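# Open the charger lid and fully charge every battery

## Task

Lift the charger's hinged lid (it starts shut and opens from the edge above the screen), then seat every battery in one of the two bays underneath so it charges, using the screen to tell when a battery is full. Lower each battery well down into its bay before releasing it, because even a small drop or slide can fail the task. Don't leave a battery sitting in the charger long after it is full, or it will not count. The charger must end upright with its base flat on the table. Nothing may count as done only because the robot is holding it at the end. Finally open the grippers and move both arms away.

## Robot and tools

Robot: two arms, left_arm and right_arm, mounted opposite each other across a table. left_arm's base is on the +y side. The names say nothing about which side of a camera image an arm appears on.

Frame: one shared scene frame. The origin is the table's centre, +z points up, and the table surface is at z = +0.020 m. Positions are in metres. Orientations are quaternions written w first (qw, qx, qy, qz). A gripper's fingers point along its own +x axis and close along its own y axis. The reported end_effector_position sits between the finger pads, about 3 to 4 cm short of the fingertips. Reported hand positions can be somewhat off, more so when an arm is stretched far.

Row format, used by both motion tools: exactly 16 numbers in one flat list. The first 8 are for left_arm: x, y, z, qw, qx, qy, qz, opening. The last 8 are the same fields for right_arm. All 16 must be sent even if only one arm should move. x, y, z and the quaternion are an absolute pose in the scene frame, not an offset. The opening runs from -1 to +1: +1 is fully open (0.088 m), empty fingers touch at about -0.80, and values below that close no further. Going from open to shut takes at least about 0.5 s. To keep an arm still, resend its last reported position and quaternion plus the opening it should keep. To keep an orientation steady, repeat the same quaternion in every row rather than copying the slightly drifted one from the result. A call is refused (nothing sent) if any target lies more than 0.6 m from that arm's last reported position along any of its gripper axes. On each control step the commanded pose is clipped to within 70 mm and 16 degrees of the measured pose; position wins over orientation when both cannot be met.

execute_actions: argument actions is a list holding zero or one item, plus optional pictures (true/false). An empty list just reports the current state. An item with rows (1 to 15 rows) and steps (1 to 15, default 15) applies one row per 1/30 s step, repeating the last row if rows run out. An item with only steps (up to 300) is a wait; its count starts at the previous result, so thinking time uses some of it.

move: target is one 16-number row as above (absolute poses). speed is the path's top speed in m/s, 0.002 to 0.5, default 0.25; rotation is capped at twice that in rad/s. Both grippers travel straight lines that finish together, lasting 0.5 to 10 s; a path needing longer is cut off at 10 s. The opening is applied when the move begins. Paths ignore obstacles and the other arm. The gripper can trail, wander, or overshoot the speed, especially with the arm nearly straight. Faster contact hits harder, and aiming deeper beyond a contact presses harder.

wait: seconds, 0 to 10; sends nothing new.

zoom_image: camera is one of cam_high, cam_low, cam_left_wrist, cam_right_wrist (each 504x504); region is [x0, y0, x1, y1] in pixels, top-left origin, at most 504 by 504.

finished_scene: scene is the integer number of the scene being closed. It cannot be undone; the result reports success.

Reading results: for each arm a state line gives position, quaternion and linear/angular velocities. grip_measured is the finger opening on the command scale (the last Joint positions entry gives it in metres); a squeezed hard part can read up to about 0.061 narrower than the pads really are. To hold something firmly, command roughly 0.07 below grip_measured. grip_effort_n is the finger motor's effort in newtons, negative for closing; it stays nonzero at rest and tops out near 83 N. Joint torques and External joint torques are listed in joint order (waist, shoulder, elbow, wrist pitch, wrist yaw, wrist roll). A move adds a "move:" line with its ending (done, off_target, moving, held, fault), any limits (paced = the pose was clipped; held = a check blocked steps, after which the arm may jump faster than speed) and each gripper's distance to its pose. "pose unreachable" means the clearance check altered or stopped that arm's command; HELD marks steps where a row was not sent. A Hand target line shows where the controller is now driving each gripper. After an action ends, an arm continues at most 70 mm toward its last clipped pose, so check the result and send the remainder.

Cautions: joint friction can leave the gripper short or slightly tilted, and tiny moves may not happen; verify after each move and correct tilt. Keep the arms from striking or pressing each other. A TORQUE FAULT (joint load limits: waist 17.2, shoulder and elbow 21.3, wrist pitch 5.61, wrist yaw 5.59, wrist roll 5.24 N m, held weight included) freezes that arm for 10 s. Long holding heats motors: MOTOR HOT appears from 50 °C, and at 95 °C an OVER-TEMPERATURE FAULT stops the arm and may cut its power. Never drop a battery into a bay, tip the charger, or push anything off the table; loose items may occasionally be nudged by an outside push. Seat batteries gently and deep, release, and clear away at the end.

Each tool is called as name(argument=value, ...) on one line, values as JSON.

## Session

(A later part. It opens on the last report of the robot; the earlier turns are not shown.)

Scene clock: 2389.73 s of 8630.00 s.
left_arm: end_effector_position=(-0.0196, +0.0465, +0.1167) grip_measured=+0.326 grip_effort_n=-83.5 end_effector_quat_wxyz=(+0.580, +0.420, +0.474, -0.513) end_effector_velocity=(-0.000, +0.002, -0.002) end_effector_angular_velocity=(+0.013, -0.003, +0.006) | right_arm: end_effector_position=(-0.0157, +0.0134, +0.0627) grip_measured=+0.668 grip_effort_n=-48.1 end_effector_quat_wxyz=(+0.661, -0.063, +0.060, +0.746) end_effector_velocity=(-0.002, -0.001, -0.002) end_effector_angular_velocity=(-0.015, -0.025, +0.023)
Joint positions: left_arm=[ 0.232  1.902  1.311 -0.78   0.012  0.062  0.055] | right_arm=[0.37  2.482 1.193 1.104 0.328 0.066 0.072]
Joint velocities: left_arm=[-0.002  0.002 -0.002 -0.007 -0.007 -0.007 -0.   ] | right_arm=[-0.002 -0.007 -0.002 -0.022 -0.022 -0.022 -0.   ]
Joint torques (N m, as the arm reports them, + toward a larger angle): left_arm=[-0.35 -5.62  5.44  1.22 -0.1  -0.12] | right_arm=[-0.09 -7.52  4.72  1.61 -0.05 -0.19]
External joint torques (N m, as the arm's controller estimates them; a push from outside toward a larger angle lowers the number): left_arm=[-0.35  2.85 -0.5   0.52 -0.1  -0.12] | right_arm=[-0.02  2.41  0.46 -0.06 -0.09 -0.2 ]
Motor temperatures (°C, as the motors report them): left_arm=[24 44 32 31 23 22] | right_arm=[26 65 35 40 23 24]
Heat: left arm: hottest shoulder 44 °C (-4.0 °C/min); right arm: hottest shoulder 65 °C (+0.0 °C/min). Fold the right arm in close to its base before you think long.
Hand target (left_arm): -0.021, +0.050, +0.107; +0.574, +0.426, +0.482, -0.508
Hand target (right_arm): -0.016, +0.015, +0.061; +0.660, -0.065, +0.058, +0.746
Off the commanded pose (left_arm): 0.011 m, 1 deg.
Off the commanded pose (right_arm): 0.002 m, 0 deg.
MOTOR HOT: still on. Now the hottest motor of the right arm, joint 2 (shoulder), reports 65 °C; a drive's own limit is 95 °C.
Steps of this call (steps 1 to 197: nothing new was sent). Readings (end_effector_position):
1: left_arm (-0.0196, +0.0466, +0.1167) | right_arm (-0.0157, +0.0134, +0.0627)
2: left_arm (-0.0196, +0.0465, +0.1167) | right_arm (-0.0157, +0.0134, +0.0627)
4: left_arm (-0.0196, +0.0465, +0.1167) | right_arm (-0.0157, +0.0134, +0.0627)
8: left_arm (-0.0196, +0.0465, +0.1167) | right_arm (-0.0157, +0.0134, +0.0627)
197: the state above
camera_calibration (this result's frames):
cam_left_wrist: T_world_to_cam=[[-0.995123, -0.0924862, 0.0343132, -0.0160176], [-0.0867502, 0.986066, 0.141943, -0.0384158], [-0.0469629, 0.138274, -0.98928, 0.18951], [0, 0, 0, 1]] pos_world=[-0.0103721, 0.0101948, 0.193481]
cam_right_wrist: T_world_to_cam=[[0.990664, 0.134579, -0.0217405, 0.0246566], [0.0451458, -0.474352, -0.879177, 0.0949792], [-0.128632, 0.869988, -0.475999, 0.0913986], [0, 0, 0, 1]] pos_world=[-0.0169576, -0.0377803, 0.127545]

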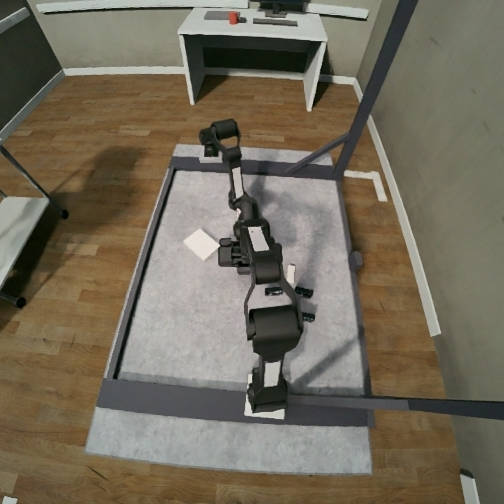

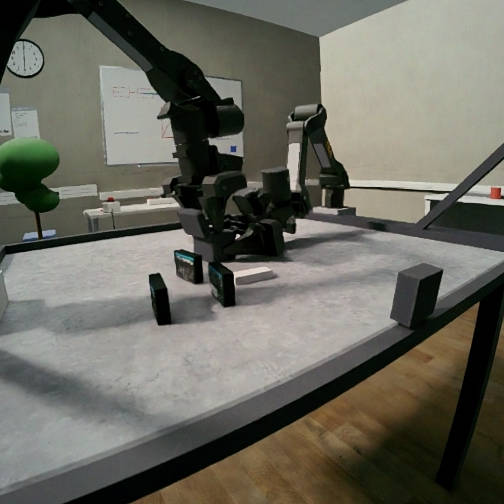

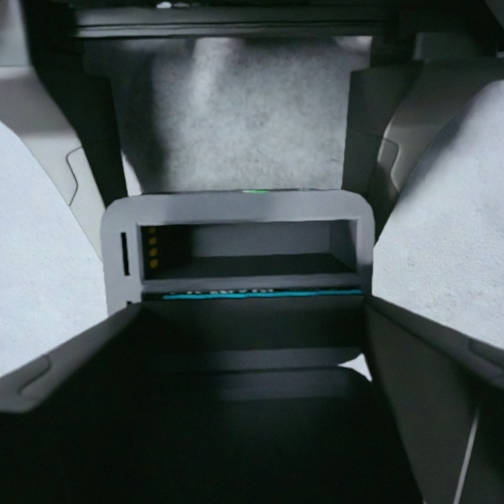

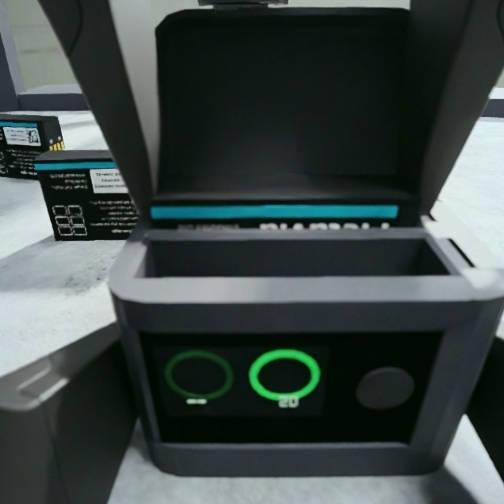

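wait(seconds=10)

Scene clock: 2402.63 s of 8630.00 s.
left_arm: end_effector_position=(-0.0196, +0.0465, +0.1167) grip_measured=+0.326 grip_effort_n=-83.5 end_effector_quat_wxyz=(+0.580, +0.420, +0.474, -0.513) end_effector_velocity=(+0.002, +0.001, +0.001) end_effector_angular_velocity=(+0.004, -0.005, +0.011) | right_arm: end_effector_position=(-0.0157, +0.0134, +0.0627) grip_measured=+0.668 grip_effort_n=-47.7 end_effector_quat_wxyz=(+0.661, -0.063, +0.060, +0.746) end_effector_velocity=(-0.002, -0.001, -0.001) end_effector_angular_velocity=(-0.007, -0.007, +0.020)
Joint positions: left_arm=[ 0.232  1.902  1.311 -0.78   0.012  0.062  0.055] | right_arm=[0.37  2.482 1.193 1.104 0.328 0.066 0.072]
Joint velocities: left_arm=[ 0.002 -0.002  0.002 -0.007 -0.007 -0.007 -0.   ] | right_arm=[-0.002 -0.002 -0.002 -0.007 -0.022 -0.007  0.   ]
Joint torques (N m, as the arm reports them, + toward a larger angle): left_arm=[-0.5  -5.63  5.39  1.25 -0.1  -0.11] | right_arm=[-0.11 -7.55  4.78  1.61 -0.04 -0.18]
External joint torques (N m, as the arm's controller estimates them; a push from outside toward a larger angle lowers the number): left_arm=[-0.56  2.9  -0.59  0.56 -0.09 -0.11] | right_arm=[-0.18  2.38  0.5  -0.07 -0.07 -0.19]
Motor temperatures (°C, as the motors report them): left_arm=[24 43 32 31 23 22] | right_arm=[26 65 35 40 23 24]
Heat: left arm: hottest shoulder 43 °C (-5.0 °C/min); right arm: hottest shoulder 65 °C (+0.0 °C/min). Fold the right arm in close to its base before you think long.
Hand target (left_arm): -0.021, +0.050, +0.107; +0.574, +0.426, +0.482, -0.508
Hand target (right_arm): -0.016, +0.015, +0.061; +0.660, -0.065, +0.058, +0.746
Off the commanded pose (left_arm): 0.011 m, 1 deg.
Off the commanded pose (right_arm): 0.002 m, 0 deg.
MOTOR HOT: still on. Now the hottest motor of the right arm, joint 2 (shoulder), reports 65 °C; a drive's own limit is 95 °C.
Steps of this call (steps 1 to 387: nothing new was sent). Readings (end_effector_position):
1: left_arm (-0.0196, +0.0465, +0.1167) | right_arm (-0.0157, +0.0134, +0.0627)
2: left_arm (-0.0196, +0.0465, +0.1167) | right_arm (-0.0157, +0.0134, +0.0627)
4: left_arm (-0.0196, +0.0465, +0.1167) | right_arm (-0.0157, +0.0134, +0.0627)
8: left_arm (-0.0196, +0.0465, +0.1167) | right_arm (-0.0157, +0.0134, +0.0627)
387: the state above
camera_calibration (this result's frames):
cam_left_wrist: T_world_to_cam=[[-0.995123, -0.0924862, 0.0343132, -0.0160176], [-0.0867502, 0.986066, 0.141943, -0.0384158], [-0.0469629, 0.138274, -0.98928, 0.18951], [0, 0, 0, 1]] pos_world=[-0.0103721, 0.0101948, 0.193481]
cam_right_wrist: T_world_to_cam=[[0.990664, 0.134579, -0.0217405, 0.0246566], [0.0451458, -0.474352, -0.879177, 0.0949792], [-0.128632, 0.869988, -0.475999, 0.0913986], [0, 0, 0, 1]] pos_world=[-0.0169576, -0.0377803, 0.127545]

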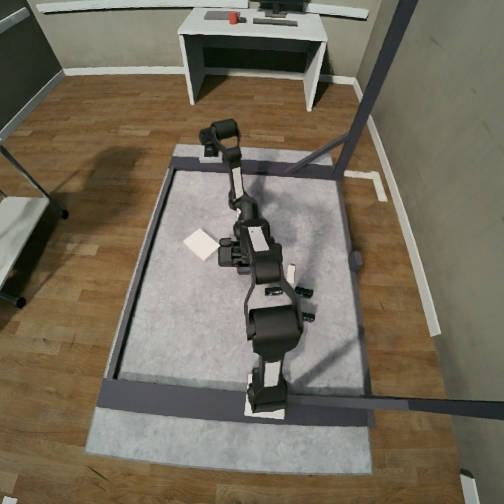

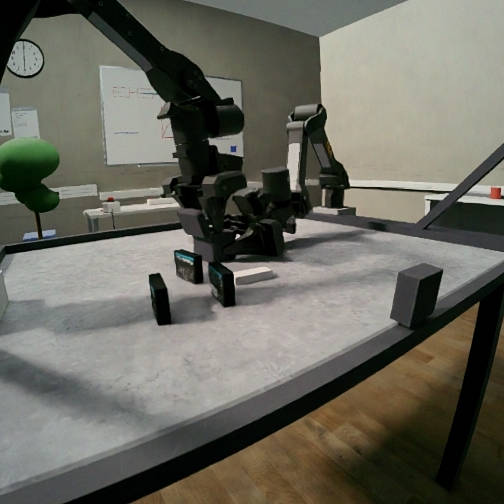

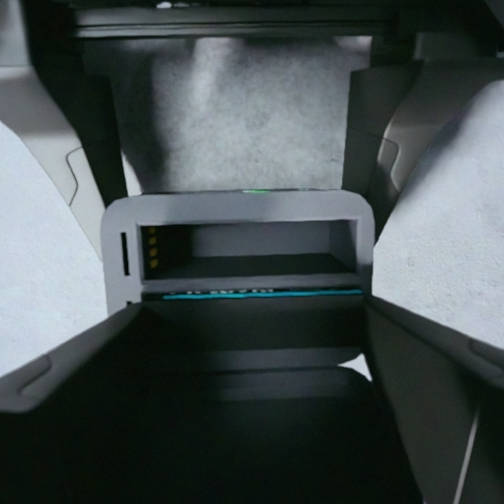

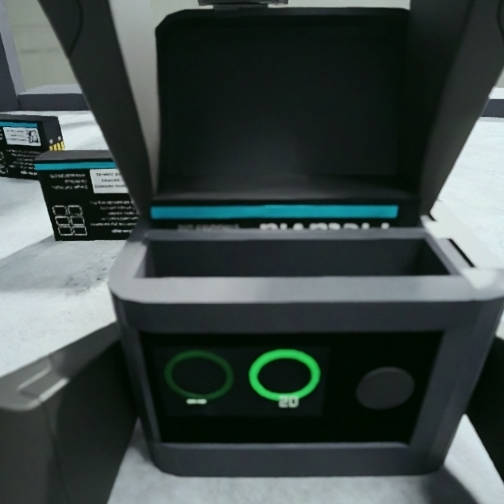

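execute_actions(actions=[{"steps":300}], pictures=false)

execute_actions(actions=[{"steps":300}], pictures=false)

execute_actions(actions=[{"steps":300}], pictures=false)

execute_actions(actions=[{"steps":300}])

Scene clock: 2414.67 s of 8630.00 s.
left_arm: end_effector_position=(-0.0196, +0.0465, +0.1167) grip_measured=+0.326 grip_effort_n=-83.5 end_effector_quat_wxyz=(+0.580, +0.420, +0.474, -0.513) end_effector_velocity=(-0.000, +0.002, -0.000) end_effector_angular_velocity=(+0.008, -0.001, +0.021) | right_arm: end_effector_position=(-0.0157, +0.0134, +0.0627) grip_measured=+0.668 grip_effort_n=-47.7 end_effector_quat_wxyz=(+0.661, -0.063, +0.060, +0.746) end_effector_velocity=(-0.001, -0.003, -0.005) end_effector_angular_velocity=(-0.020, +0.030, +0.003)
Joint positions: left_arm=[ 0.232  1.902  1.311 -0.78   0.012  0.062  0.055] | right_arm=[0.37  2.482 1.193 1.104 0.328 0.066 0.072]
Joint velocities: left_arm=[-0.002 -0.002 -0.002 -0.007 -0.007 -0.022 -0.   ] | right_arm=[ 0.002  0.002 -0.007 -0.007 -0.007  0.037 -0.   ]
Joint torques (N m, as the arm reports them, + toward a larger angle): left_arm=[-0.36 -5.59  5.33  1.23 -0.12 -0.1 ] | right_arm=[-0.09 -7.45  4.8   1.63 -0.03 -0.18]
External joint torques (N m, as the arm's controller estimates them; a push from outside toward a larger angle lowers the number): left_arm=[-0.36  2.89 -0.58  0.55 -0.12 -0.1 ] | right_arm=[-0.15  2.39  0.59 -0.02 -0.07 -0.19]
Motor temperatures (°C, as the motors report them): left_arm=[24 42 32 31 23 22] | right_arm=[26 65 35 40 23 24]
Heat: left arm: hottest shoulder 42 °C (-5.0 °C/min); right arm: hottest shoulder 65 °C (+0.0 °C/min). Fold the right arm in close to its base before you think long.
Hand target (left_arm): -0.021, +0.050, +0.107; +0.574, +0.426, +0.482, -0.508
Hand target (right_arm): -0.016, +0.015, +0.061; +0.660, -0.065, +0.058, +0.746
Off the commanded pose (left_arm): 0.011 m, 1 deg.
Off the commanded pose (right_arm): 0.002 m, 0 deg.
MOTOR HOT: still on. Now the hottest motor of the right arm, joint 2 (shoulder), reports 65 °C; a drive's own limit is 95 °C.
Steps of this call (steps 1 to 361: nothing new was sent). Readings (end_effector_position):
1: left_arm (-0.0196, +0.0465, +0.1167) | right_arm (-0.0157, +0.0134, +0.0627)
2: left_arm (-0.0196, +0.0465, +0.1167) | right_arm (-0.0157, +0.0134, +0.0627)
4: left_arm (-0.0196, +0.0465, +0.1167) | right_arm (-0.0157, +0.0134, +0.0627)
8: left_arm (-0.0196, +0.0465, +0.1167) | right_arm (-0.0157, +0.0134, +0.0627)
361: the state above

Scene clock: 2424.67 s of 8630.00 s.
left_arm: end_effector_position=(-0.0196, +0.0465, +0.1167) grip_measured=+0.326 grip_effort_n=-83.5 end_effector_quat_wxyz=(+0.580, +0.420, +0.474, -0.513) end_effector_velocity=(-0.002, +0.000, +0.001) end_effector_angular_velocity=(+0.003, -0.002, +0.016) | right_arm: end_effector_position=(-0.0157, +0.0134, +0.0627) grip_measured=+0.668 grip_effort_n=-48.1 end_effector_quat_wxyz=(+0.661, -0.063, +0.060, +0.746) end_effector_velocity=(+0.003, -0.001, -0.003) end_effector_angular_velocity=(-0.010, -0.014, -0.008)
Joint positions: left_arm=[ 0.232  1.902  1.311 -0.78   0.012  0.062  0.055] | right_arm=[0.37  2.482 1.193 1.104 0.328 0.066 0.072]
Joint velocities: left_arm=[-0.007 -0.002  0.002 -0.007 -0.007 -0.022 -0.   ] | right_arm=[-0.002 -0.002 -0.007 -0.007  0.007 -0.007 -0.   ]
Joint torques (N m, as the arm reports them, + toward a larger angle): left_arm=[-0.35 -5.51  5.42  1.25 -0.07 -0.1 ] | right_arm=[-0.12 -7.47  4.74  1.63 -0.03 -0.19]
External joint torques (N m, as the arm's controller estimates them; a push from outside toward a larger angle lowers the number): left_arm=[-0.32  3.   -0.59  0.53 -0.08 -0.1 ] | right_arm=[-0.1   2.39  0.52 -0.03 -0.07 -0.2 ]
Motor temperatures (°C, as the motors report them): left_arm=[24 42 32 31 23 22] | right_arm=[26 65 35 40 23 24]
Heat: left arm: hottest shoulder 42 °C (-4.0 °C/min); right arm: hottest shoulder 65 °C (+0.0 °C/min). Fold the right arm in close to its base before you think long.
Hand target (left_arm): -0.021, +0.050, +0.107; +0.574, +0.426, +0.482, -0.508
Hand target (right_arm): -0.016, +0.015, +0.061; +0.660, -0.065, +0.058, +0.746
Off the commanded pose (left_arm): 0.011 m, 1 deg.
Off the commanded pose (right_arm): 0.002 m, 0 deg.
MOTOR HOT: still on. Now the hottest motor of the right arm, joint 2 (shoulder), reports 65 °C; a drive's own limit is 95 °C.
Steps of this call (steps 1 to 300: nothing new was sent). Readings (end_effector_position):
1: left_arm (-0.0196, +0.0465, +0.1167) | right_arm (-0.0157, +0.0134, +0.0627)
2: left_arm (-0.0196, +0.0465, +0.1167) | right_arm (-0.0157, +0.0134, +0.0627)
4: left_arm (-0.0196, +0.0465, +0.1167) | right_arm (-0.0157, +0.0134, +0.0627)
8: left_arm (-0.0196, +0.0465, +0.1167) | right_arm (-0.0157, +0.0134, +0.0627)
300: the state above

Scene clock: 2434.67 s of 8630.00 s.
left_arm: end_effector_position=(-0.0196, +0.0465, +0.1167) grip_measured=+0.326 grip_effort_n=-83.5 end_effector_quat_wxyz=(+0.580, +0.420, +0.474, -0.513) end_effector_velocity=(+0.002, +0.003, -0.000) end_effector_angular_velocity=(+0.008, -0.001, +0.025) | right_arm: end_effector_position=(-0.0157, +0.0134, +0.0627) grip_measured=+0.668 grip_effort_n=-48.1 end_effector_quat_wxyz=(+0.661, -0.063, +0.060, +0.746) end_effector_velocity=(+0.003, +0.000, -0.001) end_effector_angular_velocity=(-0.003, -0.026, -0.006)
Joint positions: left_arm=[ 0.232  1.902  1.311 -0.78   0.012  0.062  0.055] | right_arm=[0.37  2.482 1.193 1.104 0.328 0.066 0.072]
Joint velocities: left_arm=[ 0.002 -0.002 -0.002 -0.007 -0.007 -0.022 -0.   ] | right_arm=[-0.002 -0.002 -0.002 -0.007  0.007 -0.022 -0.   ]
Joint torques (N m, as the arm reports them, + toward a larger angle): left_arm=[-0.41 -5.62  5.36  1.23 -0.11 -0.08] | right_arm=[-0.08 -7.54  4.78  1.61 -0.03 -0.19]
External joint torques (N m, as the arm's controller estimates them; a push from outside toward a larger angle lowers the number): left_arm=[-0.46  2.9  -0.61  0.53 -0.11 -0.08] | right_arm=[ 0.01  2.46  0.47 -0.07 -0.08 -0.2 ]
Motor temperatures (°C, as the motors report them): left_arm=[24 41 32 31 23 22] | right_arm=[26 65 35 40 23 24]
Heat: left arm: hottest shoulder 41 °C (-4.0 °C/min); right arm: hottest shoulder 65 °C (+0.0 °C/min). Fold the right arm in close to its base before you think long.
Hand target (left_arm): -0.021, +0.050, +0.107; +0.574, +0.426, +0.482, -0.508
Hand target (right_arm): -0.016, +0.015, +0.061; +0.660, -0.065, +0.058, +0.746
Off the commanded pose (left_arm): 0.011 m, 1 deg.
Off the commanded pose (right_arm): 0.002 m, 0 deg.
MOTOR HOT: still on. Now the hottest motor of the right arm, joint 2 (shoulder), reports 65 °C; a drive's own limit is 95 °C.
Steps of this call (steps 1 to 300: nothing new was sent). Readings (end_effector_position):
1: left_arm (-0.0196, +0.0465, +0.1167) | right_arm (-0.0157, +0.0134, +0.0627)
2: left_arm (-0.0196, +0.0465, +0.1167) | right_arm (-0.0157, +0.0134, +0.0627)
4: left_arm (-0.0196, +0.0465, +0.1167) | right_arm (-0.0157, +0.0134, +0.0627)
8: left_arm (-0.0196, +0.0465, +0.1167) | right_arm (-0.0157, +0.0134, +0.0627)
300: the state above

Scene clock: 2444.67 s of 8630.00 s.
left_arm: end_effector_position=(-0.0196, +0.0465, +0.1167) grip_measured=+0.326 grip_effort_n=-83.5 end_effector_quat_wxyz=(+0.580, +0.420, +0.474, -0.513) end_effector_velocity=(+0.002, -0.002, +0.002) end_effector_angular_velocity=(-0.011, -0.005, +0.025) | right_arm: end_effector_position=(-0.0157, +0.0134, +0.0627) grip_measured=+0.668 grip_effort_n=-48.1 end_effector_quat_wxyz=(+0.661, -0.063, +0.060, +0.746) end_effector_velocity=(-0.002, -0.001, -0.001) end_effector_angular_velocity=(-0.005, -0.023, +0.013)
Joint positions: left_arm=[ 0.232  1.902  1.311 -0.78   0.012  0.062  0.055] | right_arm=[0.37  2.482 1.193 1.104 0.328 0.066 0.072]
Joint velocities: left_arm=[ 0.002 -0.002  0.002  0.007 -0.007 -0.022 -0.   ] | right_arm=[ 0.002 -0.002 -0.002 -0.007 -0.007 -0.022  0.   ]
Joint torques (N m, as the arm reports them, + toward a larger angle): left_arm=[-0.3  -5.57  5.49  1.26 -0.1  -0.12] | right_arm=[-0.12 -7.51  4.73  1.61 -0.04 -0.19]
External joint torques (N m, as the arm's controller estimates them; a push from outside toward a larger angle lowers the number): left_arm=[-0.34  2.99 -0.57  0.52 -0.1  -0.12] | right_arm=[-0.19  2.46  0.43 -0.08 -0.07 -0.2 ]
Motor temperatures (°C, as the motors report them): left_arm=[24 41 32 31 23 22] | right_arm=[26 65 35 40 23 24]
Heat: left arm: hottest shoulder 41 °C (-3.0 °C/min); right arm: hottest shoulder 65 °C (+0.0 °C/min). Fold the right arm in close to its base before you think long.
Hand target (left_arm): -0.021, +0.050, +0.107; +0.574, +0.426, +0.482, -0.508
Hand target (right_arm): -0.016, +0.015, +0.061; +0.660, -0.065, +0.058, +0.746
Off the commanded pose (left_arm): 0.011 m, 1 deg.
Off the commanded pose (right_arm): 0.002 m, 0 deg.
MOTOR HOT: still on. Now the hottest motor of the right arm, joint 2 (shoulder), reports 65 °C; a drive's own limit is 95 °C.
Steps of this call (steps 1 to 300: nothing new was sent). Readings (end_effector_position):
1: left_arm (-0.0196, +0.0465, +0.1167) | right_arm (-0.0157, +0.0134, +0.0627)
2: left_arm (-0.0196, +0.0465, +0.1167) | right_arm (-0.0157, +0.0134, +0.0627)
4: left_arm (-0.0196, +0.0465, +0.1167) | right_arm (-0.0157, +0.0134, +0.0627)
8: left_arm (-0.0196, +0.0465, +0.1167) | right_arm (-0.0157, +0.0134, +0.0627)
300: the state above
camera_calibration (this result's frames):
cam_left_wrist: T_world_to_cam=[[-0.995123, -0.0924862, 0.0343132, -0.0160176], [-0.0867502, 0.986066, 0.141943, -0.0384158], [-0.0469629, 0.138274, -0.98928, 0.18951], [0, 0, 0, 1]] pos_world=[-0.0103721, 0.0101948, 0.193481]
cam_right_wrist: T_world_to_cam=[[0.990664, 0.134579, -0.0217405, 0.0246566], [0.0451458, -0.474352, -0.879177, 0.0949792], [-0.128632, 0.869988, -0.475999, 0.0913986], [0, 0, 0, 1]] pos_world=[-0.0169576, -0.0377803, 0.127545]

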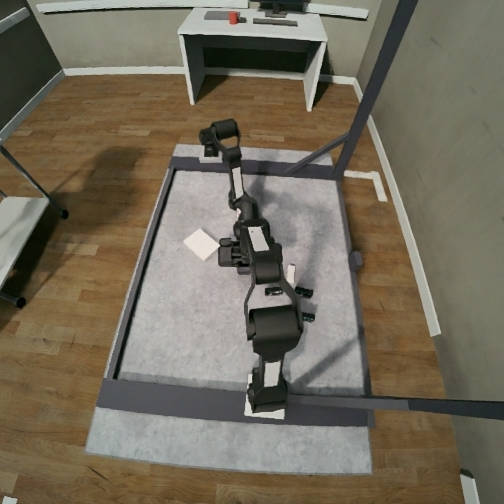

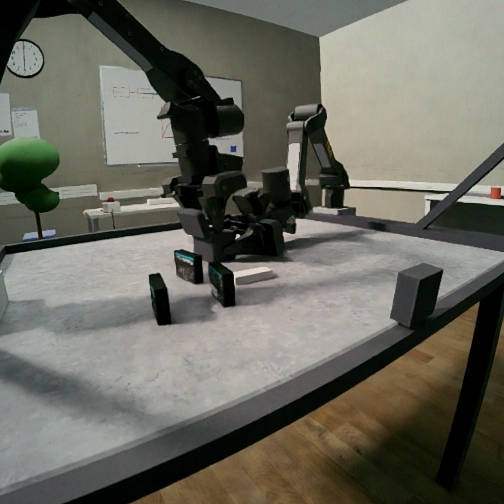

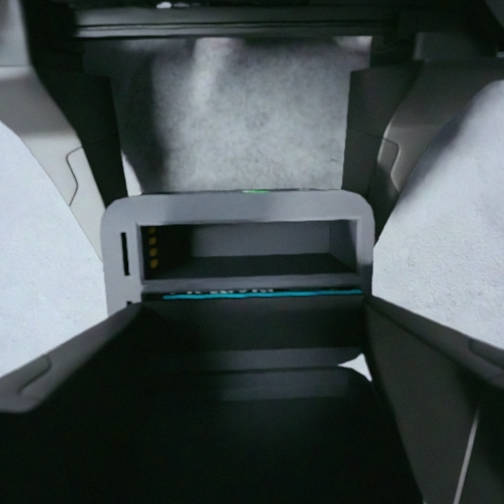

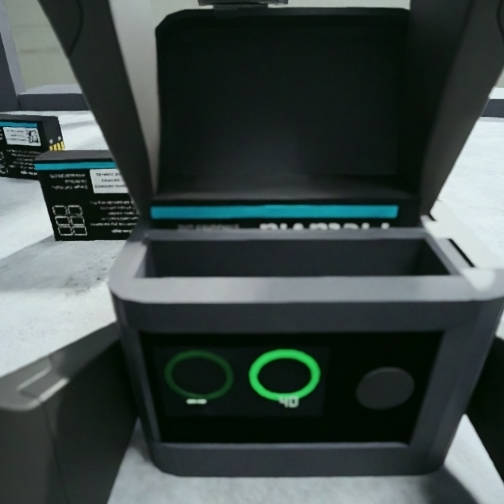

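execute_actions(actions=[{"steps":300}], pictures=false)

execute_actions(actions=[{"steps":300}], pictures=false)

execute_actions(actions=[{"steps":300}], pictures=false)

execute_actions(actions=[{"steps":300}], pictures=false)

execute_actions(actions=[{"steps":300}], pictures=false)

execute_actions(actions=[{"steps":300}])

Scene clock: 2456.93 s of 8630.00 s.
left_arm: end_effector_position=(-0.0196, +0.0465, +0.1167) grip_measured=+0.326 grip_effort_n=-83.5 end_effector_quat_wxyz=(+0.580, +0.420, +0.474, -0.513) end_effector_velocity=(-0.000, +0.002, -0.000) end_effector_angular_velocity=(+0.008, -0.001, +0.021) | right_arm: end_effector_position=(-0.0157, +0.0134, +0.0627) grip_measured=+0.668 grip_effort_n=-47.7 end_effector_quat_wxyz=(+0.661, -0.063, +0.060, +0.746) end_effector_velocity=(+0.003, +0.000, -0.001) end_effector_angular_velocity=(+0.004, -0.007, -0.008)
Joint positions: left_arm=[ 0.232  1.902  1.311 -0.78   0.012  0.062  0.055] | right_arm=[0.37  2.482 1.193 1.104 0.328 0.066 0.072]
Joint velocities: left_arm=[-0.002 -0.002 -0.002 -0.007 -0.007 -0.022 -0.   ] | right_arm=[-0.002  0.002 -0.002  0.007  0.007 -0.007 -0.   ]
Joint torques (N m, as the arm reports them, + toward a larger angle): left_arm=[-0.42 -5.63  5.43  1.23 -0.08 -0.1 ] | right_arm=[-0.07 -7.53  4.72  1.62 -0.03 -0.2 ]
External joint torques (N m, as the arm's controller estimates them; a push from outside toward a larger angle lowers the number): left_arm=[-0.42  2.89 -0.54  0.52 -0.09 -0.1 ] | right_arm=[-0.05  2.44  0.43 -0.07 -0.07 -0.21]
Motor temperatures (°C, as the motors report them): left_arm=[24 41 32 31 23 22] | right_arm=[26 65 35 40 23 24]
Heat: left arm: hottest shoulder 41 °C (-2.0 °C/min); right arm: hottest shoulder 65 °C (+0.0 °C/min). Fold the right arm in close to its base before you think long.
Hand target (left_arm): -0.021, +0.050, +0.107; +0.574, +0.426, +0.482, -0.508
Hand target (right_arm): -0.016, +0.015, +0.061; +0.660, -0.065, +0.058, +0.746
Off the commanded pose (left_arm): 0.011 m, 1 deg.
Off the commanded pose (right_arm): 0.002 m, 0 deg.
MOTOR HOT: still on. Now the hottest motor of the right arm, joint 2 (shoulder), reports 65 °C; a drive's own limit is 95 °C.
Steps of this call (steps 1 to 368: nothing new was sent). Readings (end_effector_position):
1: left_arm (-0.0196, +0.0465, +0.1167) | right_arm (-0.0157, +0.0134, +0.0627)
2: left_arm (-0.0196, +0.0465, +0.1167) | right_arm (-0.0157, +0.0134, +0.0627)
4: left_arm (-0.0196, +0.0465, +0.1167) | right_arm (-0.0157, +0.0134, +0.0627)
8: left_arm (-0.0196, +0.0465, +0.1167) | right_arm (-0.0157, +0.0134, +0.0627)
368: the state above

Scene clock: 2466.93 s of 8630.00 s.
left_arm: end_effector_position=(-0.0196, +0.0465, +0.1167) grip_measured=+0.326 grip_effort_n=-83.5 end_effector_quat_wxyz=(+0.580, +0.420, +0.474, -0.513) end_effector_velocity=(+0.003, +0.009, +0.000) end_effector_angular_velocity=(+0.035, -0.014, +0.014) | right_arm: end_effector_position=(-0.0157, +0.0134, +0.0627) grip_measured=+0.668 grip_effort_n=-47.7 end_effector_quat_wxyz=(+0.661, -0.063, +0.060, +0.746) end_effector_velocity=(+0.000, +0.000, +0.002) end_effector_angular_velocity=(+0.005, +0.012, +0.003)
Joint positions: left_arm=[ 0.232  1.902  1.311 -0.78   0.012  0.062  0.055] | right_arm=[0.37  2.482 1.193 1.104 0.328 0.066 0.072]
Joint velocities: left_arm=[ 0.002 -0.007 -0.002 -0.037 -0.022 -0.007  0.   ] | right_arm=[-0.002 -0.002 -0.002  0.007 -0.007  0.007 -0.   ]
Joint torques (N m, as the arm reports them, + toward a larger angle): left_arm=[-0.31 -5.68  5.38  1.24 -0.09 -0.11] | right_arm=[-0.13 -7.49  4.73  1.6  -0.04 -0.18]
External joint torques (N m, as the arm's controller estimates them; a push from outside toward a larger angle lowers the number): left_arm=[-0.37  2.87 -0.57  0.56 -0.09 -0.11] | right_arm=[-0.13  2.45  0.47 -0.08 -0.08 -0.19]
Motor temperatures (°C, as the motors report them): left_arm=[24 41 32 31 23 22] | right_arm=[26 65 35 40 23 24]
Heat: left arm: hottest shoulder 41 °C (-2.0 °C/min); right arm: hottest shoulder 65 °C (+0.0 °C/min). Fold the right arm in close to its base before you think long.
Hand target (left_arm): -0.021, +0.050, +0.107; +0.574, +0.426, +0.482, -0.508
Hand target (right_arm): -0.016, +0.015, +0.061; +0.660, -0.065, +0.058, +0.746
Off the commanded pose (left_arm): 0.011 m, 1 deg.
Off the commanded pose (right_arm): 0.002 m, 0 deg.
MOTOR HOT: still on. Now the hottest motor of the right arm, joint 2 (shoulder), reports 65 °C; a drive's own limit is 95 °C.
Steps of this call (steps 1 to 300: nothing new was sent). Readings (end_effector_position):
1: left_arm (-0.0196, +0.0465, +0.1167) | right_arm (-0.0157, +0.0134, +0.0627)
2: left_arm (-0.0196, +0.0465, +0.1167) | right_arm (-0.0157, +0.0134, +0.0627)
4: left_arm (-0.0196, +0.0465, +0.1167) | right_arm (-0.0157, +0.0134, +0.0627)
8: left_arm (-0.0196, +0.0465, +0.1167) | right_arm (-0.0157, +0.0134, +0.0627)
300: the state above

Scene clock: 2476.93 s of 8630.00 s.
left_arm: end_effector_position=(-0.0196, +0.0465, +0.1167) grip_measured=+0.326 grip_effort_n=-83.5 end_effector_quat_wxyz=(+0.580, +0.420, +0.474, -0.513) end_effector_velocity=(+0.004, +0.003, -0.000) end_effector_angular_velocity=(+0.011, -0.018, +0.014) | right_arm: end_effector_position=(-0.0157, +0.0134, +0.0627) grip_measured=+0.668 grip_effort_n=-48.1 end_effector_quat_wxyz=(+0.661, -0.063, +0.060, +0.746) end_effector_velocity=(-0.002, +0.000, -0.002) end_effector_angular_velocity=(-0.009, +0.008, +0.018)
Joint positions: left_arm=[ 0.232  1.902  1.311 -0.78   0.012  0.062  0.055] | right_arm=[0.37  2.482 1.193 1.104 0.328 0.066 0.072]
Joint velocities: left_arm=[ 0.002 -0.002 -0.002 -0.007 -0.022 -0.007 -0.   ] | right_arm=[-0.002  0.002  0.002 -0.007 -0.022  0.007  0.   ]
Joint torques (N m, as the arm reports them, + toward a larger angle): left_arm=[-0.4  -5.63  5.41  1.25 -0.07 -0.08] | right_arm=[-0.11 -7.47  4.77  1.62 -0.05 -0.19]
External joint torques (N m, as the arm's controller estimates them; a push from outside toward a larger angle lowers the number): left_arm=[-0.47  2.94 -0.59  0.54 -0.07 -0.08] | right_arm=[-0.12  2.47  0.49 -0.06 -0.09 -0.2 ]
Motor temperatures (°C, as the motors report them): left_arm=[24 41 32 31 23 22] | right_arm=[26 65 35 40 23 24]
Heat: left arm: hottest shoulder 41 °C (-1.0 °C/min); right arm: hottest shoulder 65 °C (+0.0 °C/min). Fold the right arm in close to its base before you think long.
Hand target (left_arm): -0.021, +0.050, +0.107; +0.574, +0.426, +0.482, -0.508
Hand target (right_arm): -0.016, +0.015, +0.061; +0.660, -0.065, +0.058, +0.746
Off the commanded pose (left_arm): 0.011 m, 1 deg.
Off the commanded pose (right_arm): 0.002 m, 0 deg.
MOTOR HOT: still on. Now the hottest motor of the right arm, joint 2 (shoulder), reports 65 °C; a drive's own limit is 95 °C.
Steps of this call (steps 1 to 300: nothing new was sent). Readings (end_effector_position):
1: left_arm (-0.0196, +0.0465, +0.1167) | right_arm (-0.0157, +0.0134, +0.0627)
2: left_arm (-0.0196, +0.0465, +0.1167) | right_arm (-0.0157, +0.0134, +0.0627)
4: left_arm (-0.0196, +0.0465, +0.1167) | right_arm (-0.0157, +0.0134, +0.0627)
8: left_arm (-0.0196, +0.0465, +0.1167) | right_arm (-0.0157, +0.0134, +0.0627)
300: the state above

Scene clock: 2486.93 s of 8630.00 s.
left_arm: end_effector_position=(-0.0196, +0.0465, +0.1167) grip_measured=+0.326 grip_effort_n=-83.5 end_effector_quat_wxyz=(+0.580, +0.420, +0.474, -0.513) end_effector_velocity=(+0.002, +0.003, -0.000) end_effector_angular_velocity=(+0.008, -0.004, +0.011) | right_arm: end_effector_position=(-0.0157, +0.0134, +0.0627) grip_measured=+0.668 grip_effort_n=-47.7 end_effector_quat_wxyz=(+0.661, -0.063, +0.060, +0.746) end_effector_velocity=(+0.000, +0.001, +0.005) end_effector_angular_velocity=(+0.010, +0.014, +0.003)
Joint positions: left_arm=[ 0.232  1.902  1.311 -0.78   0.012  0.062  0.055] | right_arm=[0.37  2.482 1.193 1.104 0.328 0.066 0.072]
Joint velocities: left_arm=[ 0.002 -0.002 -0.002 -0.007 -0.007 -0.007 -0.   ] | right_arm=[-0.002 -0.007 -0.002  0.007 -0.007  0.007 -0.   ]
Joint torques (N m, as the arm reports them, + toward a larger angle): left_arm=[-0.4  -5.62  5.39  1.24 -0.09 -0.1 ] | right_arm=[-0.07 -7.52  4.75  1.61 -0.03 -0.19]
External joint torques (N m, as the arm's controller estimates them; a push from outside toward a larger angle lowers the number): left_arm=[-0.44  2.88 -0.58  0.54 -0.08 -0.1 ] | right_arm=[-0.07  2.45  0.46 -0.07 -0.06 -0.2 ]
Motor temperatures (°C, as the motors report them): left_arm=[24 41 32 31 23 22] | right_arm=[26 65 35 40 23 24]
Heat: left arm: hottest shoulder 41 °C (-1.0 °C/min); right arm: hottest shoulder 65 °C (+0.0 °C/min). Fold the right arm in close to its base before you think long.
Hand target (left_arm): -0.021, +0.050, +0.107; +0.574, +0.426, +0.482, -0.508
Hand target (right_arm): -0.016, +0.015, +0.061; +0.660, -0.065, +0.058, +0.746
Off the commanded pose (left_arm): 0.011 m, 1 deg.
Off the commanded pose (right_arm): 0.002 m, 0 deg.
MOTOR HOT: still on. Now the hottest motor of the right arm, joint 2 (shoulder), reports 65 °C; a drive's own limit is 95 °C.
Steps of this call (steps 1 to 300: nothing new was sent). Readings (end_effector_position):
1: left_arm (-0.0196, +0.0465, +0.1167) | right_arm (-0.0157, +0.0134, +0.0627)
2: left_arm (-0.0196, +0.0465, +0.1167) | right_arm (-0.0157, +0.0134, +0.0627)
4: left_arm (-0.0196, +0.0465, +0.1167) | right_arm (-0.0157, +0.0134, +0.0627)
8: left_arm (-0.0196, +0.0465, +0.1167) | right_arm (-0.0157, +0.0134, +0.0627)
300: the state above

Scene clock: 2496.93 s of 8630.00 s.
left_arm: end_effector_position=(-0.0196, +0.0465, +0.1167) grip_measured=+0.326 grip_effort_n=-83.5 end_effector_quat_wxyz=(+0.580, +0.420, +0.474, -0.513) end_effector_velocity=(+0.000, +0.001, -0.001) end_effector_angular_velocity=(-0.001, -0.006, +0.006) | right_arm: end_effector_position=(-0.0157, +0.0134, +0.0627) grip_measured=+0.668 grip_effort_n=-47.7 end_effector_quat_wxyz=(+0.661, -0.063, +0.060, +0.746) end_effector_velocity=(-0.001, -0.001, -0.004) end_effector_angular_velocity=(-0.010, -0.023, +0.023)
Joint positions: left_arm=[ 0.232  1.902  1.311 -0.78   0.012  0.062  0.055] | right_arm=[0.37  2.482 1.193 1.104 0.328 0.066 0.072]
Joint velocities: left_arm=[-0.002 -0.002 -0.007  0.007 -0.007 -0.007 -0.   ] | right_arm=[-0.002  0.002 -0.002 -0.007 -0.022 -0.022 -0.   ]
Joint torques (N m, as the arm reports them, + toward a larger angle): left_arm=[-0.41 -5.55  5.43  1.26 -0.07 -0.07] | right_arm=[-0.09 -7.48  4.72  1.63 -0.03 -0.19]
External joint torques (N m, as the arm's controller estimates them; a push from outside toward a larger angle lowers the number): left_arm=[-0.43  2.95 -0.54  0.55 -0.07 -0.07] | right_arm=[-0.17  2.32  0.52 -0.01 -0.06 -0.19]
Motor temperatures (°C, as the motors report them): left_arm=[24 41 31 31 23 22] | right_arm=[26 65 35 40 23 24]
Heat: left arm: hottest shoulder 41 °C (+0.0 °C/min); right arm: hottest shoulder 65 °C (+0.0 °C/min). Fold the right arm in close to its base before you think long.
Hand target (left_arm): -0.021, +0.050, +0.107; +0.574, +0.426, +0.482, -0.508
Hand target (right_arm): -0.016, +0.015, +0.061; +0.660, -0.065, +0.058, +0.746
Off the commanded pose (left_arm): 0.011 m, 1 deg.
Off the commanded pose (right_arm): 0.002 m, 0 deg.
MOTOR HOT: still on. Now the hottest motor of the right arm, joint 2 (shoulder), reports 65 °C; a drive's own limit is 95 °C.
Steps of this call (steps 1 to 300: nothing new was sent). Readings (end_effector_position):
1: left_arm (-0.0196, +0.0465, +0.1167) | right_arm (-0.0157, +0.0134, +0.0627)
2: left_arm (-0.0196, +0.0465, +0.1167) | right_arm (-0.0157, +0.0134, +0.0627)
4: left_arm (-0.0196, +0.0465, +0.1167) | right_arm (-0.0157, +0.0134, +0.0627)
8: left_arm (-0.0196, +0.0465, +0.1167) | right_arm (-0.0157, +0.0134, +0.0627)
300: the state above

Scene clock: 2506.93 s of 8630.00 s.
left_arm: end_effector_position=(-0.0196, +0.0465, +0.1167) grip_measured=+0.326 grip_effort_n=-83.5 end_effector_quat_wxyz=(+0.580, +0.420, +0.474, -0.513) end_effector_velocity=(-0.001, +0.005, -0.001) end_effector_angular_velocity=(+0.023, -0.002, +0.006) | right_arm: end_effector_position=(-0.0157, +0.0134, +0.0627) grip_measured=+0.668 grip_effort_n=-48.1 end_effector_quat_wxyz=(+0.661, -0.063, +0.060, +0.746) end_effector_velocity=(-0.000, +0.001, +0.001) end_effector_angular_velocity=(-0.000, -0.021, +0.009)
Joint positions: left_arm=[ 0.232  1.902  1.311 -0.78   0.012  0.062  0.055] | right_arm=[0.37  2.482 1.193 1.104 0.328 0.066 0.072]
Joint velocities: left_arm=[-0.002 -0.002 -0.002 -0.022 -0.007 -0.007  0.   ] | right_arm=[-0.002 -0.002  0.002 -0.007 -0.007 -0.022 -0.   ]
Joint torques (N m, as the arm reports them, + toward a larger angle): left_arm=[-0.34 -5.52  5.37  1.25 -0.1  -0.11] | right_arm=[-0.07 -7.58  4.7   1.62 -0.03 -0.19]
External joint torques (N m, as the arm's controller estimates them; a push from outside toward a larger angle lowers the number): left_arm=[-0.32  2.99 -0.57  0.56 -0.1  -0.11] | right_arm=[-0.14  2.38  0.39 -0.06 -0.06 -0.2 ]
Motor temperatures (°C, as the motors report them): left_arm=[24 41 31 31 23 22] | right_arm=[26 65 35 40 23 24]
Heat: left arm: hottest shoulder 41 °C (+0.0 °C/min); right arm: hottest shoulder 65 °C (+0.0 °C/min). Fold the right arm in close to its base before you think long.
Hand target (left_arm): -0.021, +0.050, +0.107; +0.574, +0.426, +0.482, -0.508
Hand target (right_arm): -0.016, +0.015, +0.061; +0.660, -0.065, +0.058, +0.746
Off the commanded pose (left_arm): 0.011 m, 1 deg.
Off the commanded pose (right_arm): 0.002 m, 0 deg.
MOTOR HOT: still on. Now the hottest motor of the right arm, joint 2 (shoulder), reports 65 °C; a drive's own limit is 95 °C.
Steps of this call (steps 1 to 300: nothing new was sent). Readings (end_effector_position):
1: left_arm (-0.0196, +0.0465, +0.1167) | right_arm (-0.0157, +0.0134, +0.0627)
2: left_arm (-0.0196, +0.0465, +0.1167) | right_arm (-0.0157, +0.0134, +0.0627)
4: left_arm (-0.0196, +0.0465, +0.1167) | right_arm (-0.0157, +0.0134, +0.0627)
8: left_arm (-0.0196, +0.0465, +0.1167) | right_arm (-0.0157, +0.0134, +0.0627)
300: the state above
camera_calibration (this result's frames):
cam_left_wrist: T_world_to_cam=[[-0.995123, -0.0924862, 0.0343132, -0.0160176], [-0.0867502, 0.986066, 0.141943, -0.0384158], [-0.0469629, 0.138274, -0.98928, 0.18951], [0, 0, 0, 1]] pos_world=[-0.0103721, 0.0101948, 0.193481]
cam_right_wrist: T_world_to_cam=[[0.990664, 0.134579, -0.0217405, 0.0246566], [0.0451458, -0.474352, -0.879177, 0.0949792], [-0.128632, 0.869988, -0.475999, 0.0913986], [0, 0, 0, 1]] pos_world=[-0.0169576, -0.0377803, 0.127545]

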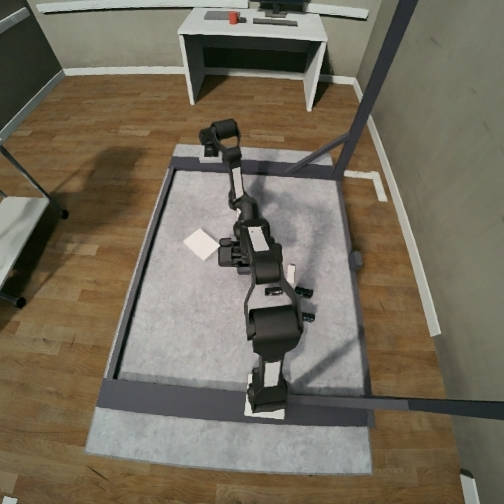

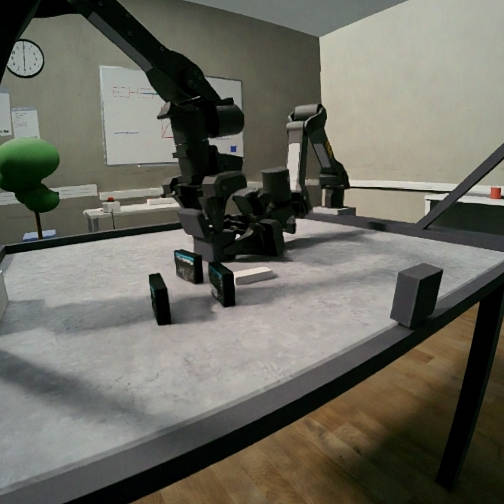

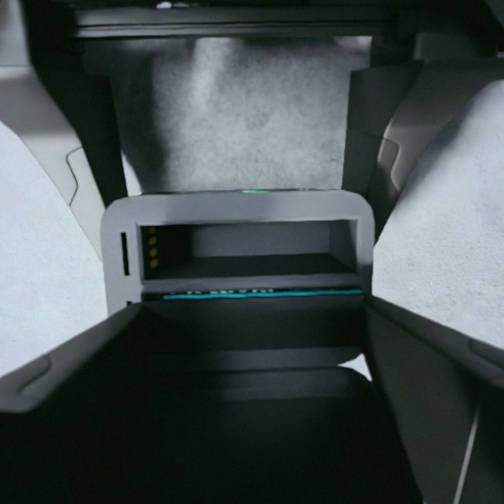

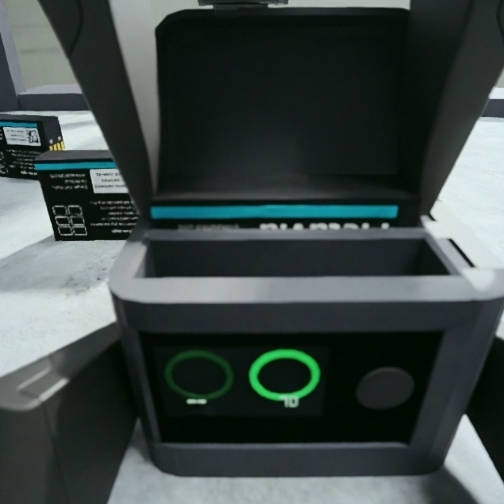

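70%.

execute_actions(actions=[{"steps":300}], pictures=false)

execute_actions(actions=[{"steps":300}], pictures=false)

execute_actions(actions=[{"steps":300}], pictures=false)

execute_actions(actions=[{"steps":300}])

Scene clock: 2516.93 s of 8630.00 s.
left_arm: end_effector_position=(-0.0196, +0.0465, +0.1167) grip_measured=+0.326 grip_effort_n=-83.5 end_effector_quat_wxyz=(+0.580, +0.420, +0.474, -0.513) end_effector_velocity=(-0.001, +0.005, -0.001) end_effector_angular_velocity=(+0.023, -0.002, +0.006) | right_arm: end_effector_position=(-0.0157, +0.0134, +0.0627) grip_measured=+0.668 grip_effort_n=-47.7 end_effector_quat_wxyz=(+0.661, -0.063, +0.060, +0.746) end_effector_velocity=(-0.002, +0.000, +0.004) end_effector_angular_velocity=(+0.008, +0.016, +0.018)
Joint positions: left_arm=[ 0.232  1.902  1.311 -0.78   0.012  0.062  0.055] | right_arm=[0.37  2.482 1.193 1.104 0.328 0.066 0.072]
Joint velocities: left_arm=[-0.002 -0.002 -0.002 -0.022 -0.007 -0.007  0.   ] | right_arm=[-0.002 -0.007 -0.002  0.007 -0.022  0.007 -0.   ]
Joint torques (N m, as the arm reports them, + toward a larger angle): left_arm=[-0.42 -5.67  5.38  1.24 -0.07 -0.13] | right_arm=[-0.11 -7.52  4.68  1.62 -0.03 -0.19]
External joint torques (N m, as the arm's controller estimates them; a push from outside toward a larger angle lowers the number): left_arm=[-0.41  2.87 -0.6   0.54 -0.08 -0.13] | right_arm=[-0.05  2.52  0.36 -0.08 -0.07 -0.2 ]
Motor temperatures (°C, as the motors report them): left_arm=[24 41 31 31 23 22] | right_arm=[26 65 35 40 23 24]
Heat: left arm: hottest shoulder 41 °C (+0.0 °C/min); right arm: hottest shoulder 65 °C (+0.0 °C/min). Fold the right arm in close to its base before you think long.
Hand target (left_arm): -0.021, +0.050, +0.107; +0.574, +0.426, +0.482, -0.508
Hand target (right_arm): -0.016, +0.015, +0.061; +0.660, -0.065, +0.058, +0.746
Off the commanded pose (left_arm): 0.011 m, 1 deg.
Off the commanded pose (right_arm): 0.002 m, 0 deg.
MOTOR HOT: still on. Now the hottest motor of the right arm, joint 2 (shoulder), reports 65 °C; a drive's own limit is 95 °C.
Steps of this call (steps 1 to 300: nothing new was sent). Readings (end_effector_position):
1: left_arm (-0.0196, +0.0465, +0.1167) | right_arm (-0.0157, +0.0134, +0.0627)
2: left_arm (-0.0196, +0.0465, +0.1167) | right_arm (-0.0157, +0.0134, +0.0627)
4: left_arm (-0.0196, +0.0465, +0.1167) | right_arm (-0.0157, +0.0134, +0.0627)
8: left_arm (-0.0196, +0.0465, +0.1167) | right_arm (-0.0157, +0.0134, +0.0627)
300: the state above

Scene clock: 2526.93 s of 8630.00 s.
left_arm: end_effector_position=(-0.0196, +0.0465, +0.1167) grip_measured=+0.326 grip_effort_n=-83.5 end_effector_quat_wxyz=(+0.580, +0.420, +0.474, -0.513) end_effector_velocity=(-0.000, +0.002, -0.000) end_effector_angular_velocity=(+0.008, -0.004, +0.006) | right_arm: end_effector_position=(-0.0157, +0.0134, +0.0627) grip_measured=+0.668 grip_effort_n=-48.1 end_effector_quat_wxyz=(+0.661, -0.063, +0.060, +0.746) end_effector_velocity=(-0.000, +0.001, +0.004) end_effector_angular_velocity=(+0.010, +0.014, +0.003)
Joint positions: left_arm=[ 0.232  1.902  1.311 -0.78   0.012  0.062  0.055] | right_arm=[0.37  2.482 1.193 1.104 0.328 0.066 0.072]
Joint velocities: left_arm=[-0.002 -0.002 -0.002 -0.007 -0.007 -0.007 -0.   ] | right_arm=[-0.002 -0.002  0.002  0.007 -0.007  0.007 -0.   ]
Joint torques (N m, as the arm reports them, + toward a larger angle): left_arm=[-0.39 -5.6   5.44  1.25 -0.08 -0.08] | right_arm=[-0.09 -7.49  4.77  1.63 -0.01 -0.18]
External joint torques (N m, as the arm's controller estimates them; a push from outside toward a larger angle lowers the number): left_arm=[-0.39  2.94 -0.54  0.55 -0.08 -0.09] | right_arm=[-0.09  2.48  0.47 -0.06 -0.05 -0.19]
Motor temperatures (°C, as the motors report them): left_arm=[24 40 31 31 23 22] | right_arm=[26 65 35 40 23 24]
Heat: left arm: hottest shoulder 40 °C (-1.0 °C/min); right arm: hottest shoulder 65 °C (+0.0 °C/min). Fold the right arm in close to its base before you think long.
Hand target (left_arm): -0.021, +0.050, +0.107; +0.574, +0.426, +0.482, -0.508
Hand target (right_arm): -0.016, +0.015, +0.061; +0.660, -0.065, +0.058, +0.746
Off the commanded pose (left_arm): 0.011 m, 1 deg.
Off the commanded pose (right_arm): 0.002 m, 0 deg.
MOTOR HOT: still on. Now the hottest motor of the right arm, joint 2 (shoulder), reports 65 °C; a drive's own limit is 95 °C.
Steps of this call (steps 1 to 300: nothing new was sent). Readings (end_effector_position):
1: left_arm (-0.0196, +0.0465, +0.1167) | right_arm (-0.0157, +0.0134, +0.0627)
2: left_arm (-0.0196, +0.0465, +0.1167) | right_arm (-0.0157, +0.0134, +0.0627)
4: left_arm (-0.0196, +0.0465, +0.1167) | right_arm (-0.0157, +0.0134, +0.0627)
8: left_arm (-0.0196, +0.0465, +0.1167) | right_arm (-0.0157, +0.0134, +0.0627)
300: the state above

Scene clock: 2536.93 s of 8630.00 s.
left_arm: end_effector_position=(-0.0196, +0.0465, +0.1167) grip_measured=+0.326 grip_effort_n=-83.5 end_effector_quat_wxyz=(+0.580, +0.420, +0.474, -0.513) end_effector_velocity=(-0.001, +0.004, -0.001) end_effector_angular_velocity=(+0.013, -0.000, +0.021) | right_arm: end_effector_position=(-0.0157, +0.0134, +0.0627) grip_measured=+0.668 grip_effort_n=-48.1 end_effector_quat_wxyz=(+0.661, -0.063, +0.060, +0.746) end_effector_velocity=(+0.000, +0.000, +0.002) end_effector_angular_velocity=(-0.002, -0.007, +0.006)
Joint positions: left_arm=[ 0.232  1.902  1.311 -0.78   0.012  0.062  0.055] | right_arm=[0.37  2.482 1.193 1.104 0.328 0.066 0.072]
Joint velocities: left_arm=[-0.002 -0.002 -0.007 -0.007 -0.007 -0.022  0.   ] | right_arm=[-0.002 -0.007 -0.002 -0.007 -0.007 -0.007 -0.001]
Joint torques (N m, as the arm reports them, + toward a larger angle): left_arm=[-0.43 -5.56  5.41  1.25 -0.12 -0.09] | right_arm=[-0.13 -7.57  4.82  1.62 -0.03 -0.18]
External joint torques (N m, as the arm's controller estimates them; a push from outside toward a larger angle lowers the number): left_arm=[-0.38  2.92 -0.51  0.57 -0.12 -0.09] | right_arm=[-0.13  2.43  0.51 -0.07 -0.07 -0.19]
Motor temperatures (°C, as the motors report them): left_arm=[24 40 31 31 23 22] | right_arm=[26 65 35 40 23 24]
Heat: left arm: hottest shoulder 40 °C (-1.0 °C/min); right arm: hottest shoulder 65 °C (+0.0 °C/min). Fold the right arm in close to its base before you think long.
Hand target (left_arm): -0.021, +0.050, +0.107; +0.574, +0.426, +0.482, -0.508
Hand target (right_arm): -0.016, +0.015, +0.061; +0.660, -0.065, +0.058, +0.746
Off the commanded pose (left_arm): 0.011 m, 1 deg.
Off the commanded pose (right_arm): 0.002 m, 0 deg.
MOTOR HOT: still on. Now the hottest motor of the right arm, joint 2 (shoulder), reports 65 °C; a drive's own limit is 95 °C.
Steps of this call (steps 1 to 300: nothing new was sent). Readings (end_effector_position):
1: left_arm (-0.0196, +0.0465, +0.1167) | right_arm (-0.0157, +0.0134, +0.0627)
2: left_arm (-0.0196, +0.0465, +0.1167) | right_arm (-0.0157, +0.0134, +0.0627)
4: left_arm (-0.0196, +0.0465, +0.1167) | right_arm (-0.0157, +0.0134, +0.0627)
8: left_arm (-0.0196, +0.0465, +0.1167) | right_arm (-0.0157, +0.0134, +0.0627)
300: the state above

Scene clock: 2546.93 s of 8630.00 s.
left_arm: end_effector_position=(-0.0196, +0.0465, +0.1167) grip_measured=+0.326 grip_effort_n=-83.5 end_effector_quat_wxyz=(+0.580, +0.420, +0.474, -0.513) end_effector_velocity=(-0.002, +0.002, -0.000) end_effector_angular_velocity=(+0.008, -0.004, +0.001) | right_arm: end_effector_position=(-0.0157, +0.0134, +0.0627) grip_measured=+0.668 grip_effort_n=-47.7 end_effector_quat_wxyz=(+0.661, -0.063, +0.060, +0.746) end_effector_velocity=(-0.002, +0.000, -0.002) end_effector_angular_velocity=(-0.009, +0.008, +0.018)
Joint positions: left_arm=[ 0.232  1.902  1.311 -0.78   0.012  0.062  0.055] | right_arm=[0.37  2.482 1.193 1.104 0.328 0.066 0.072]
Joint velocities: left_arm=[-0.007 -0.002 -0.002 -0.007 -0.007 -0.007 -0.   ] | right_arm=[-0.002  0.002  0.002 -0.007 -0.022  0.007 -0.   ]
Joint torques (N m, as the arm reports them, + toward a larger angle): left_arm=[-0.49 -5.69  5.48  1.26 -0.09 -0.11] | right_arm=[-0.07 -7.47  4.74  1.62 -0.03 -0.18]
External joint torques (N m, as the arm's controller estimates them; a push from outside toward a larger angle lowers the number): left_arm=[-0.43  2.77 -0.47  0.57 -0.1  -0.11] | right_arm=[-0.07  2.43  0.46 -0.05 -0.07 -0.19]
Motor temperatures (°C, as the motors report them): left_arm=[24 40 31 31 23 22] | right_arm=[26 65 35 40 23 24]
Heat: left arm: hottest shoulder 40 °C (-1.0 °C/min); right arm: hottest shoulder 65 °C (+0.0 °C/min). Fold the right arm in close to its base before you think long.
Hand target (left_arm): -0.021, +0.050, +0.107; +0.574, +0.426, +0.482, -0.508
Hand target (right_arm): -0.016, +0.015, +0.061; +0.660, -0.065, +0.058, +0.746
Off the commanded pose (left_arm): 0.011 m, 1 deg.
Off the commanded pose (right_arm): 0.002 m, 0 deg.
MOTOR HOT: still on. Now the hottest motor of the right arm, joint 2 (shoulder), reports 65 °C; a drive's own limit is 95 °C.
Steps of this call (steps 1 to 300: nothing new was sent). Readings (end_effector_position):
1: left_arm (-0.0196, +0.0465, +0.1167) | right_arm (-0.0157, +0.0134, +0.0627)
2: left_arm (-0.0196, +0.0465, +0.1167) | right_arm (-0.0157, +0.0134, +0.0627)
4: left_arm (-0.0196, +0.0465, +0.1167) | right_arm (-0.0157, +0.0134, +0.0627)
8: left_arm (-0.0196, +0.0465, +0.1167) | right_arm (-0.0157, +0.0134, +0.0627)
300: the state above
camera_calibration (this result's frames):
cam_left_wrist: T_world_to_cam=[[-0.995123, -0.0924862, 0.0343132, -0.0160176], [-0.0867502, 0.986066, 0.141943, -0.0384158], [-0.0469629, 0.138274, -0.98928, 0.18951], [0, 0, 0, 1]] pos_world=[-0.0103721, 0.0101948, 0.193481]
cam_right_wrist: T_world_to_cam=[[0.990664, 0.134579, -0.0217405, 0.0246566], [0.0451458, -0.474352, -0.879177, 0.0949792], [-0.128632, 0.869988, -0.475999, 0.0913986], [0, 0, 0, 1]] pos_world=[-0.0169576, -0.0377803, 0.127545]

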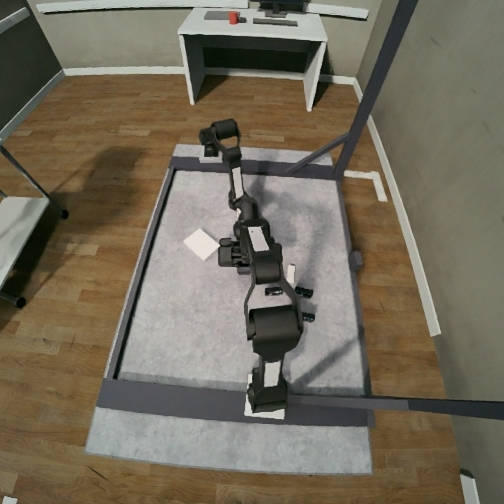

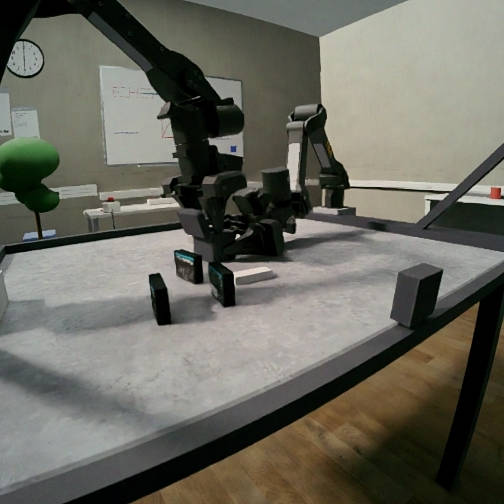

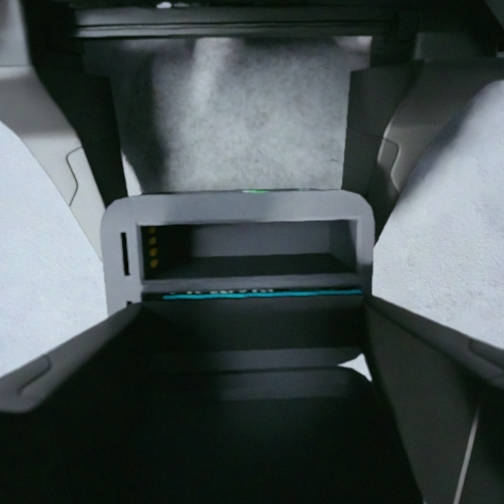

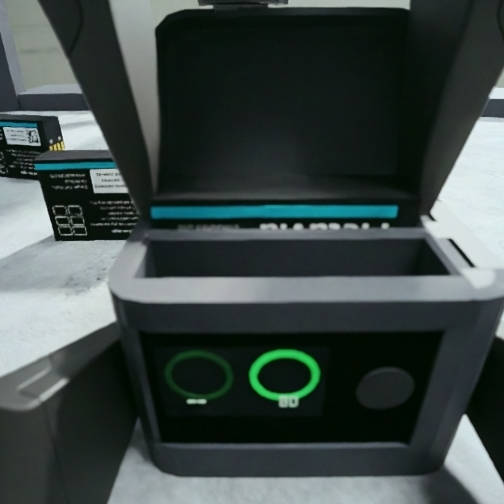

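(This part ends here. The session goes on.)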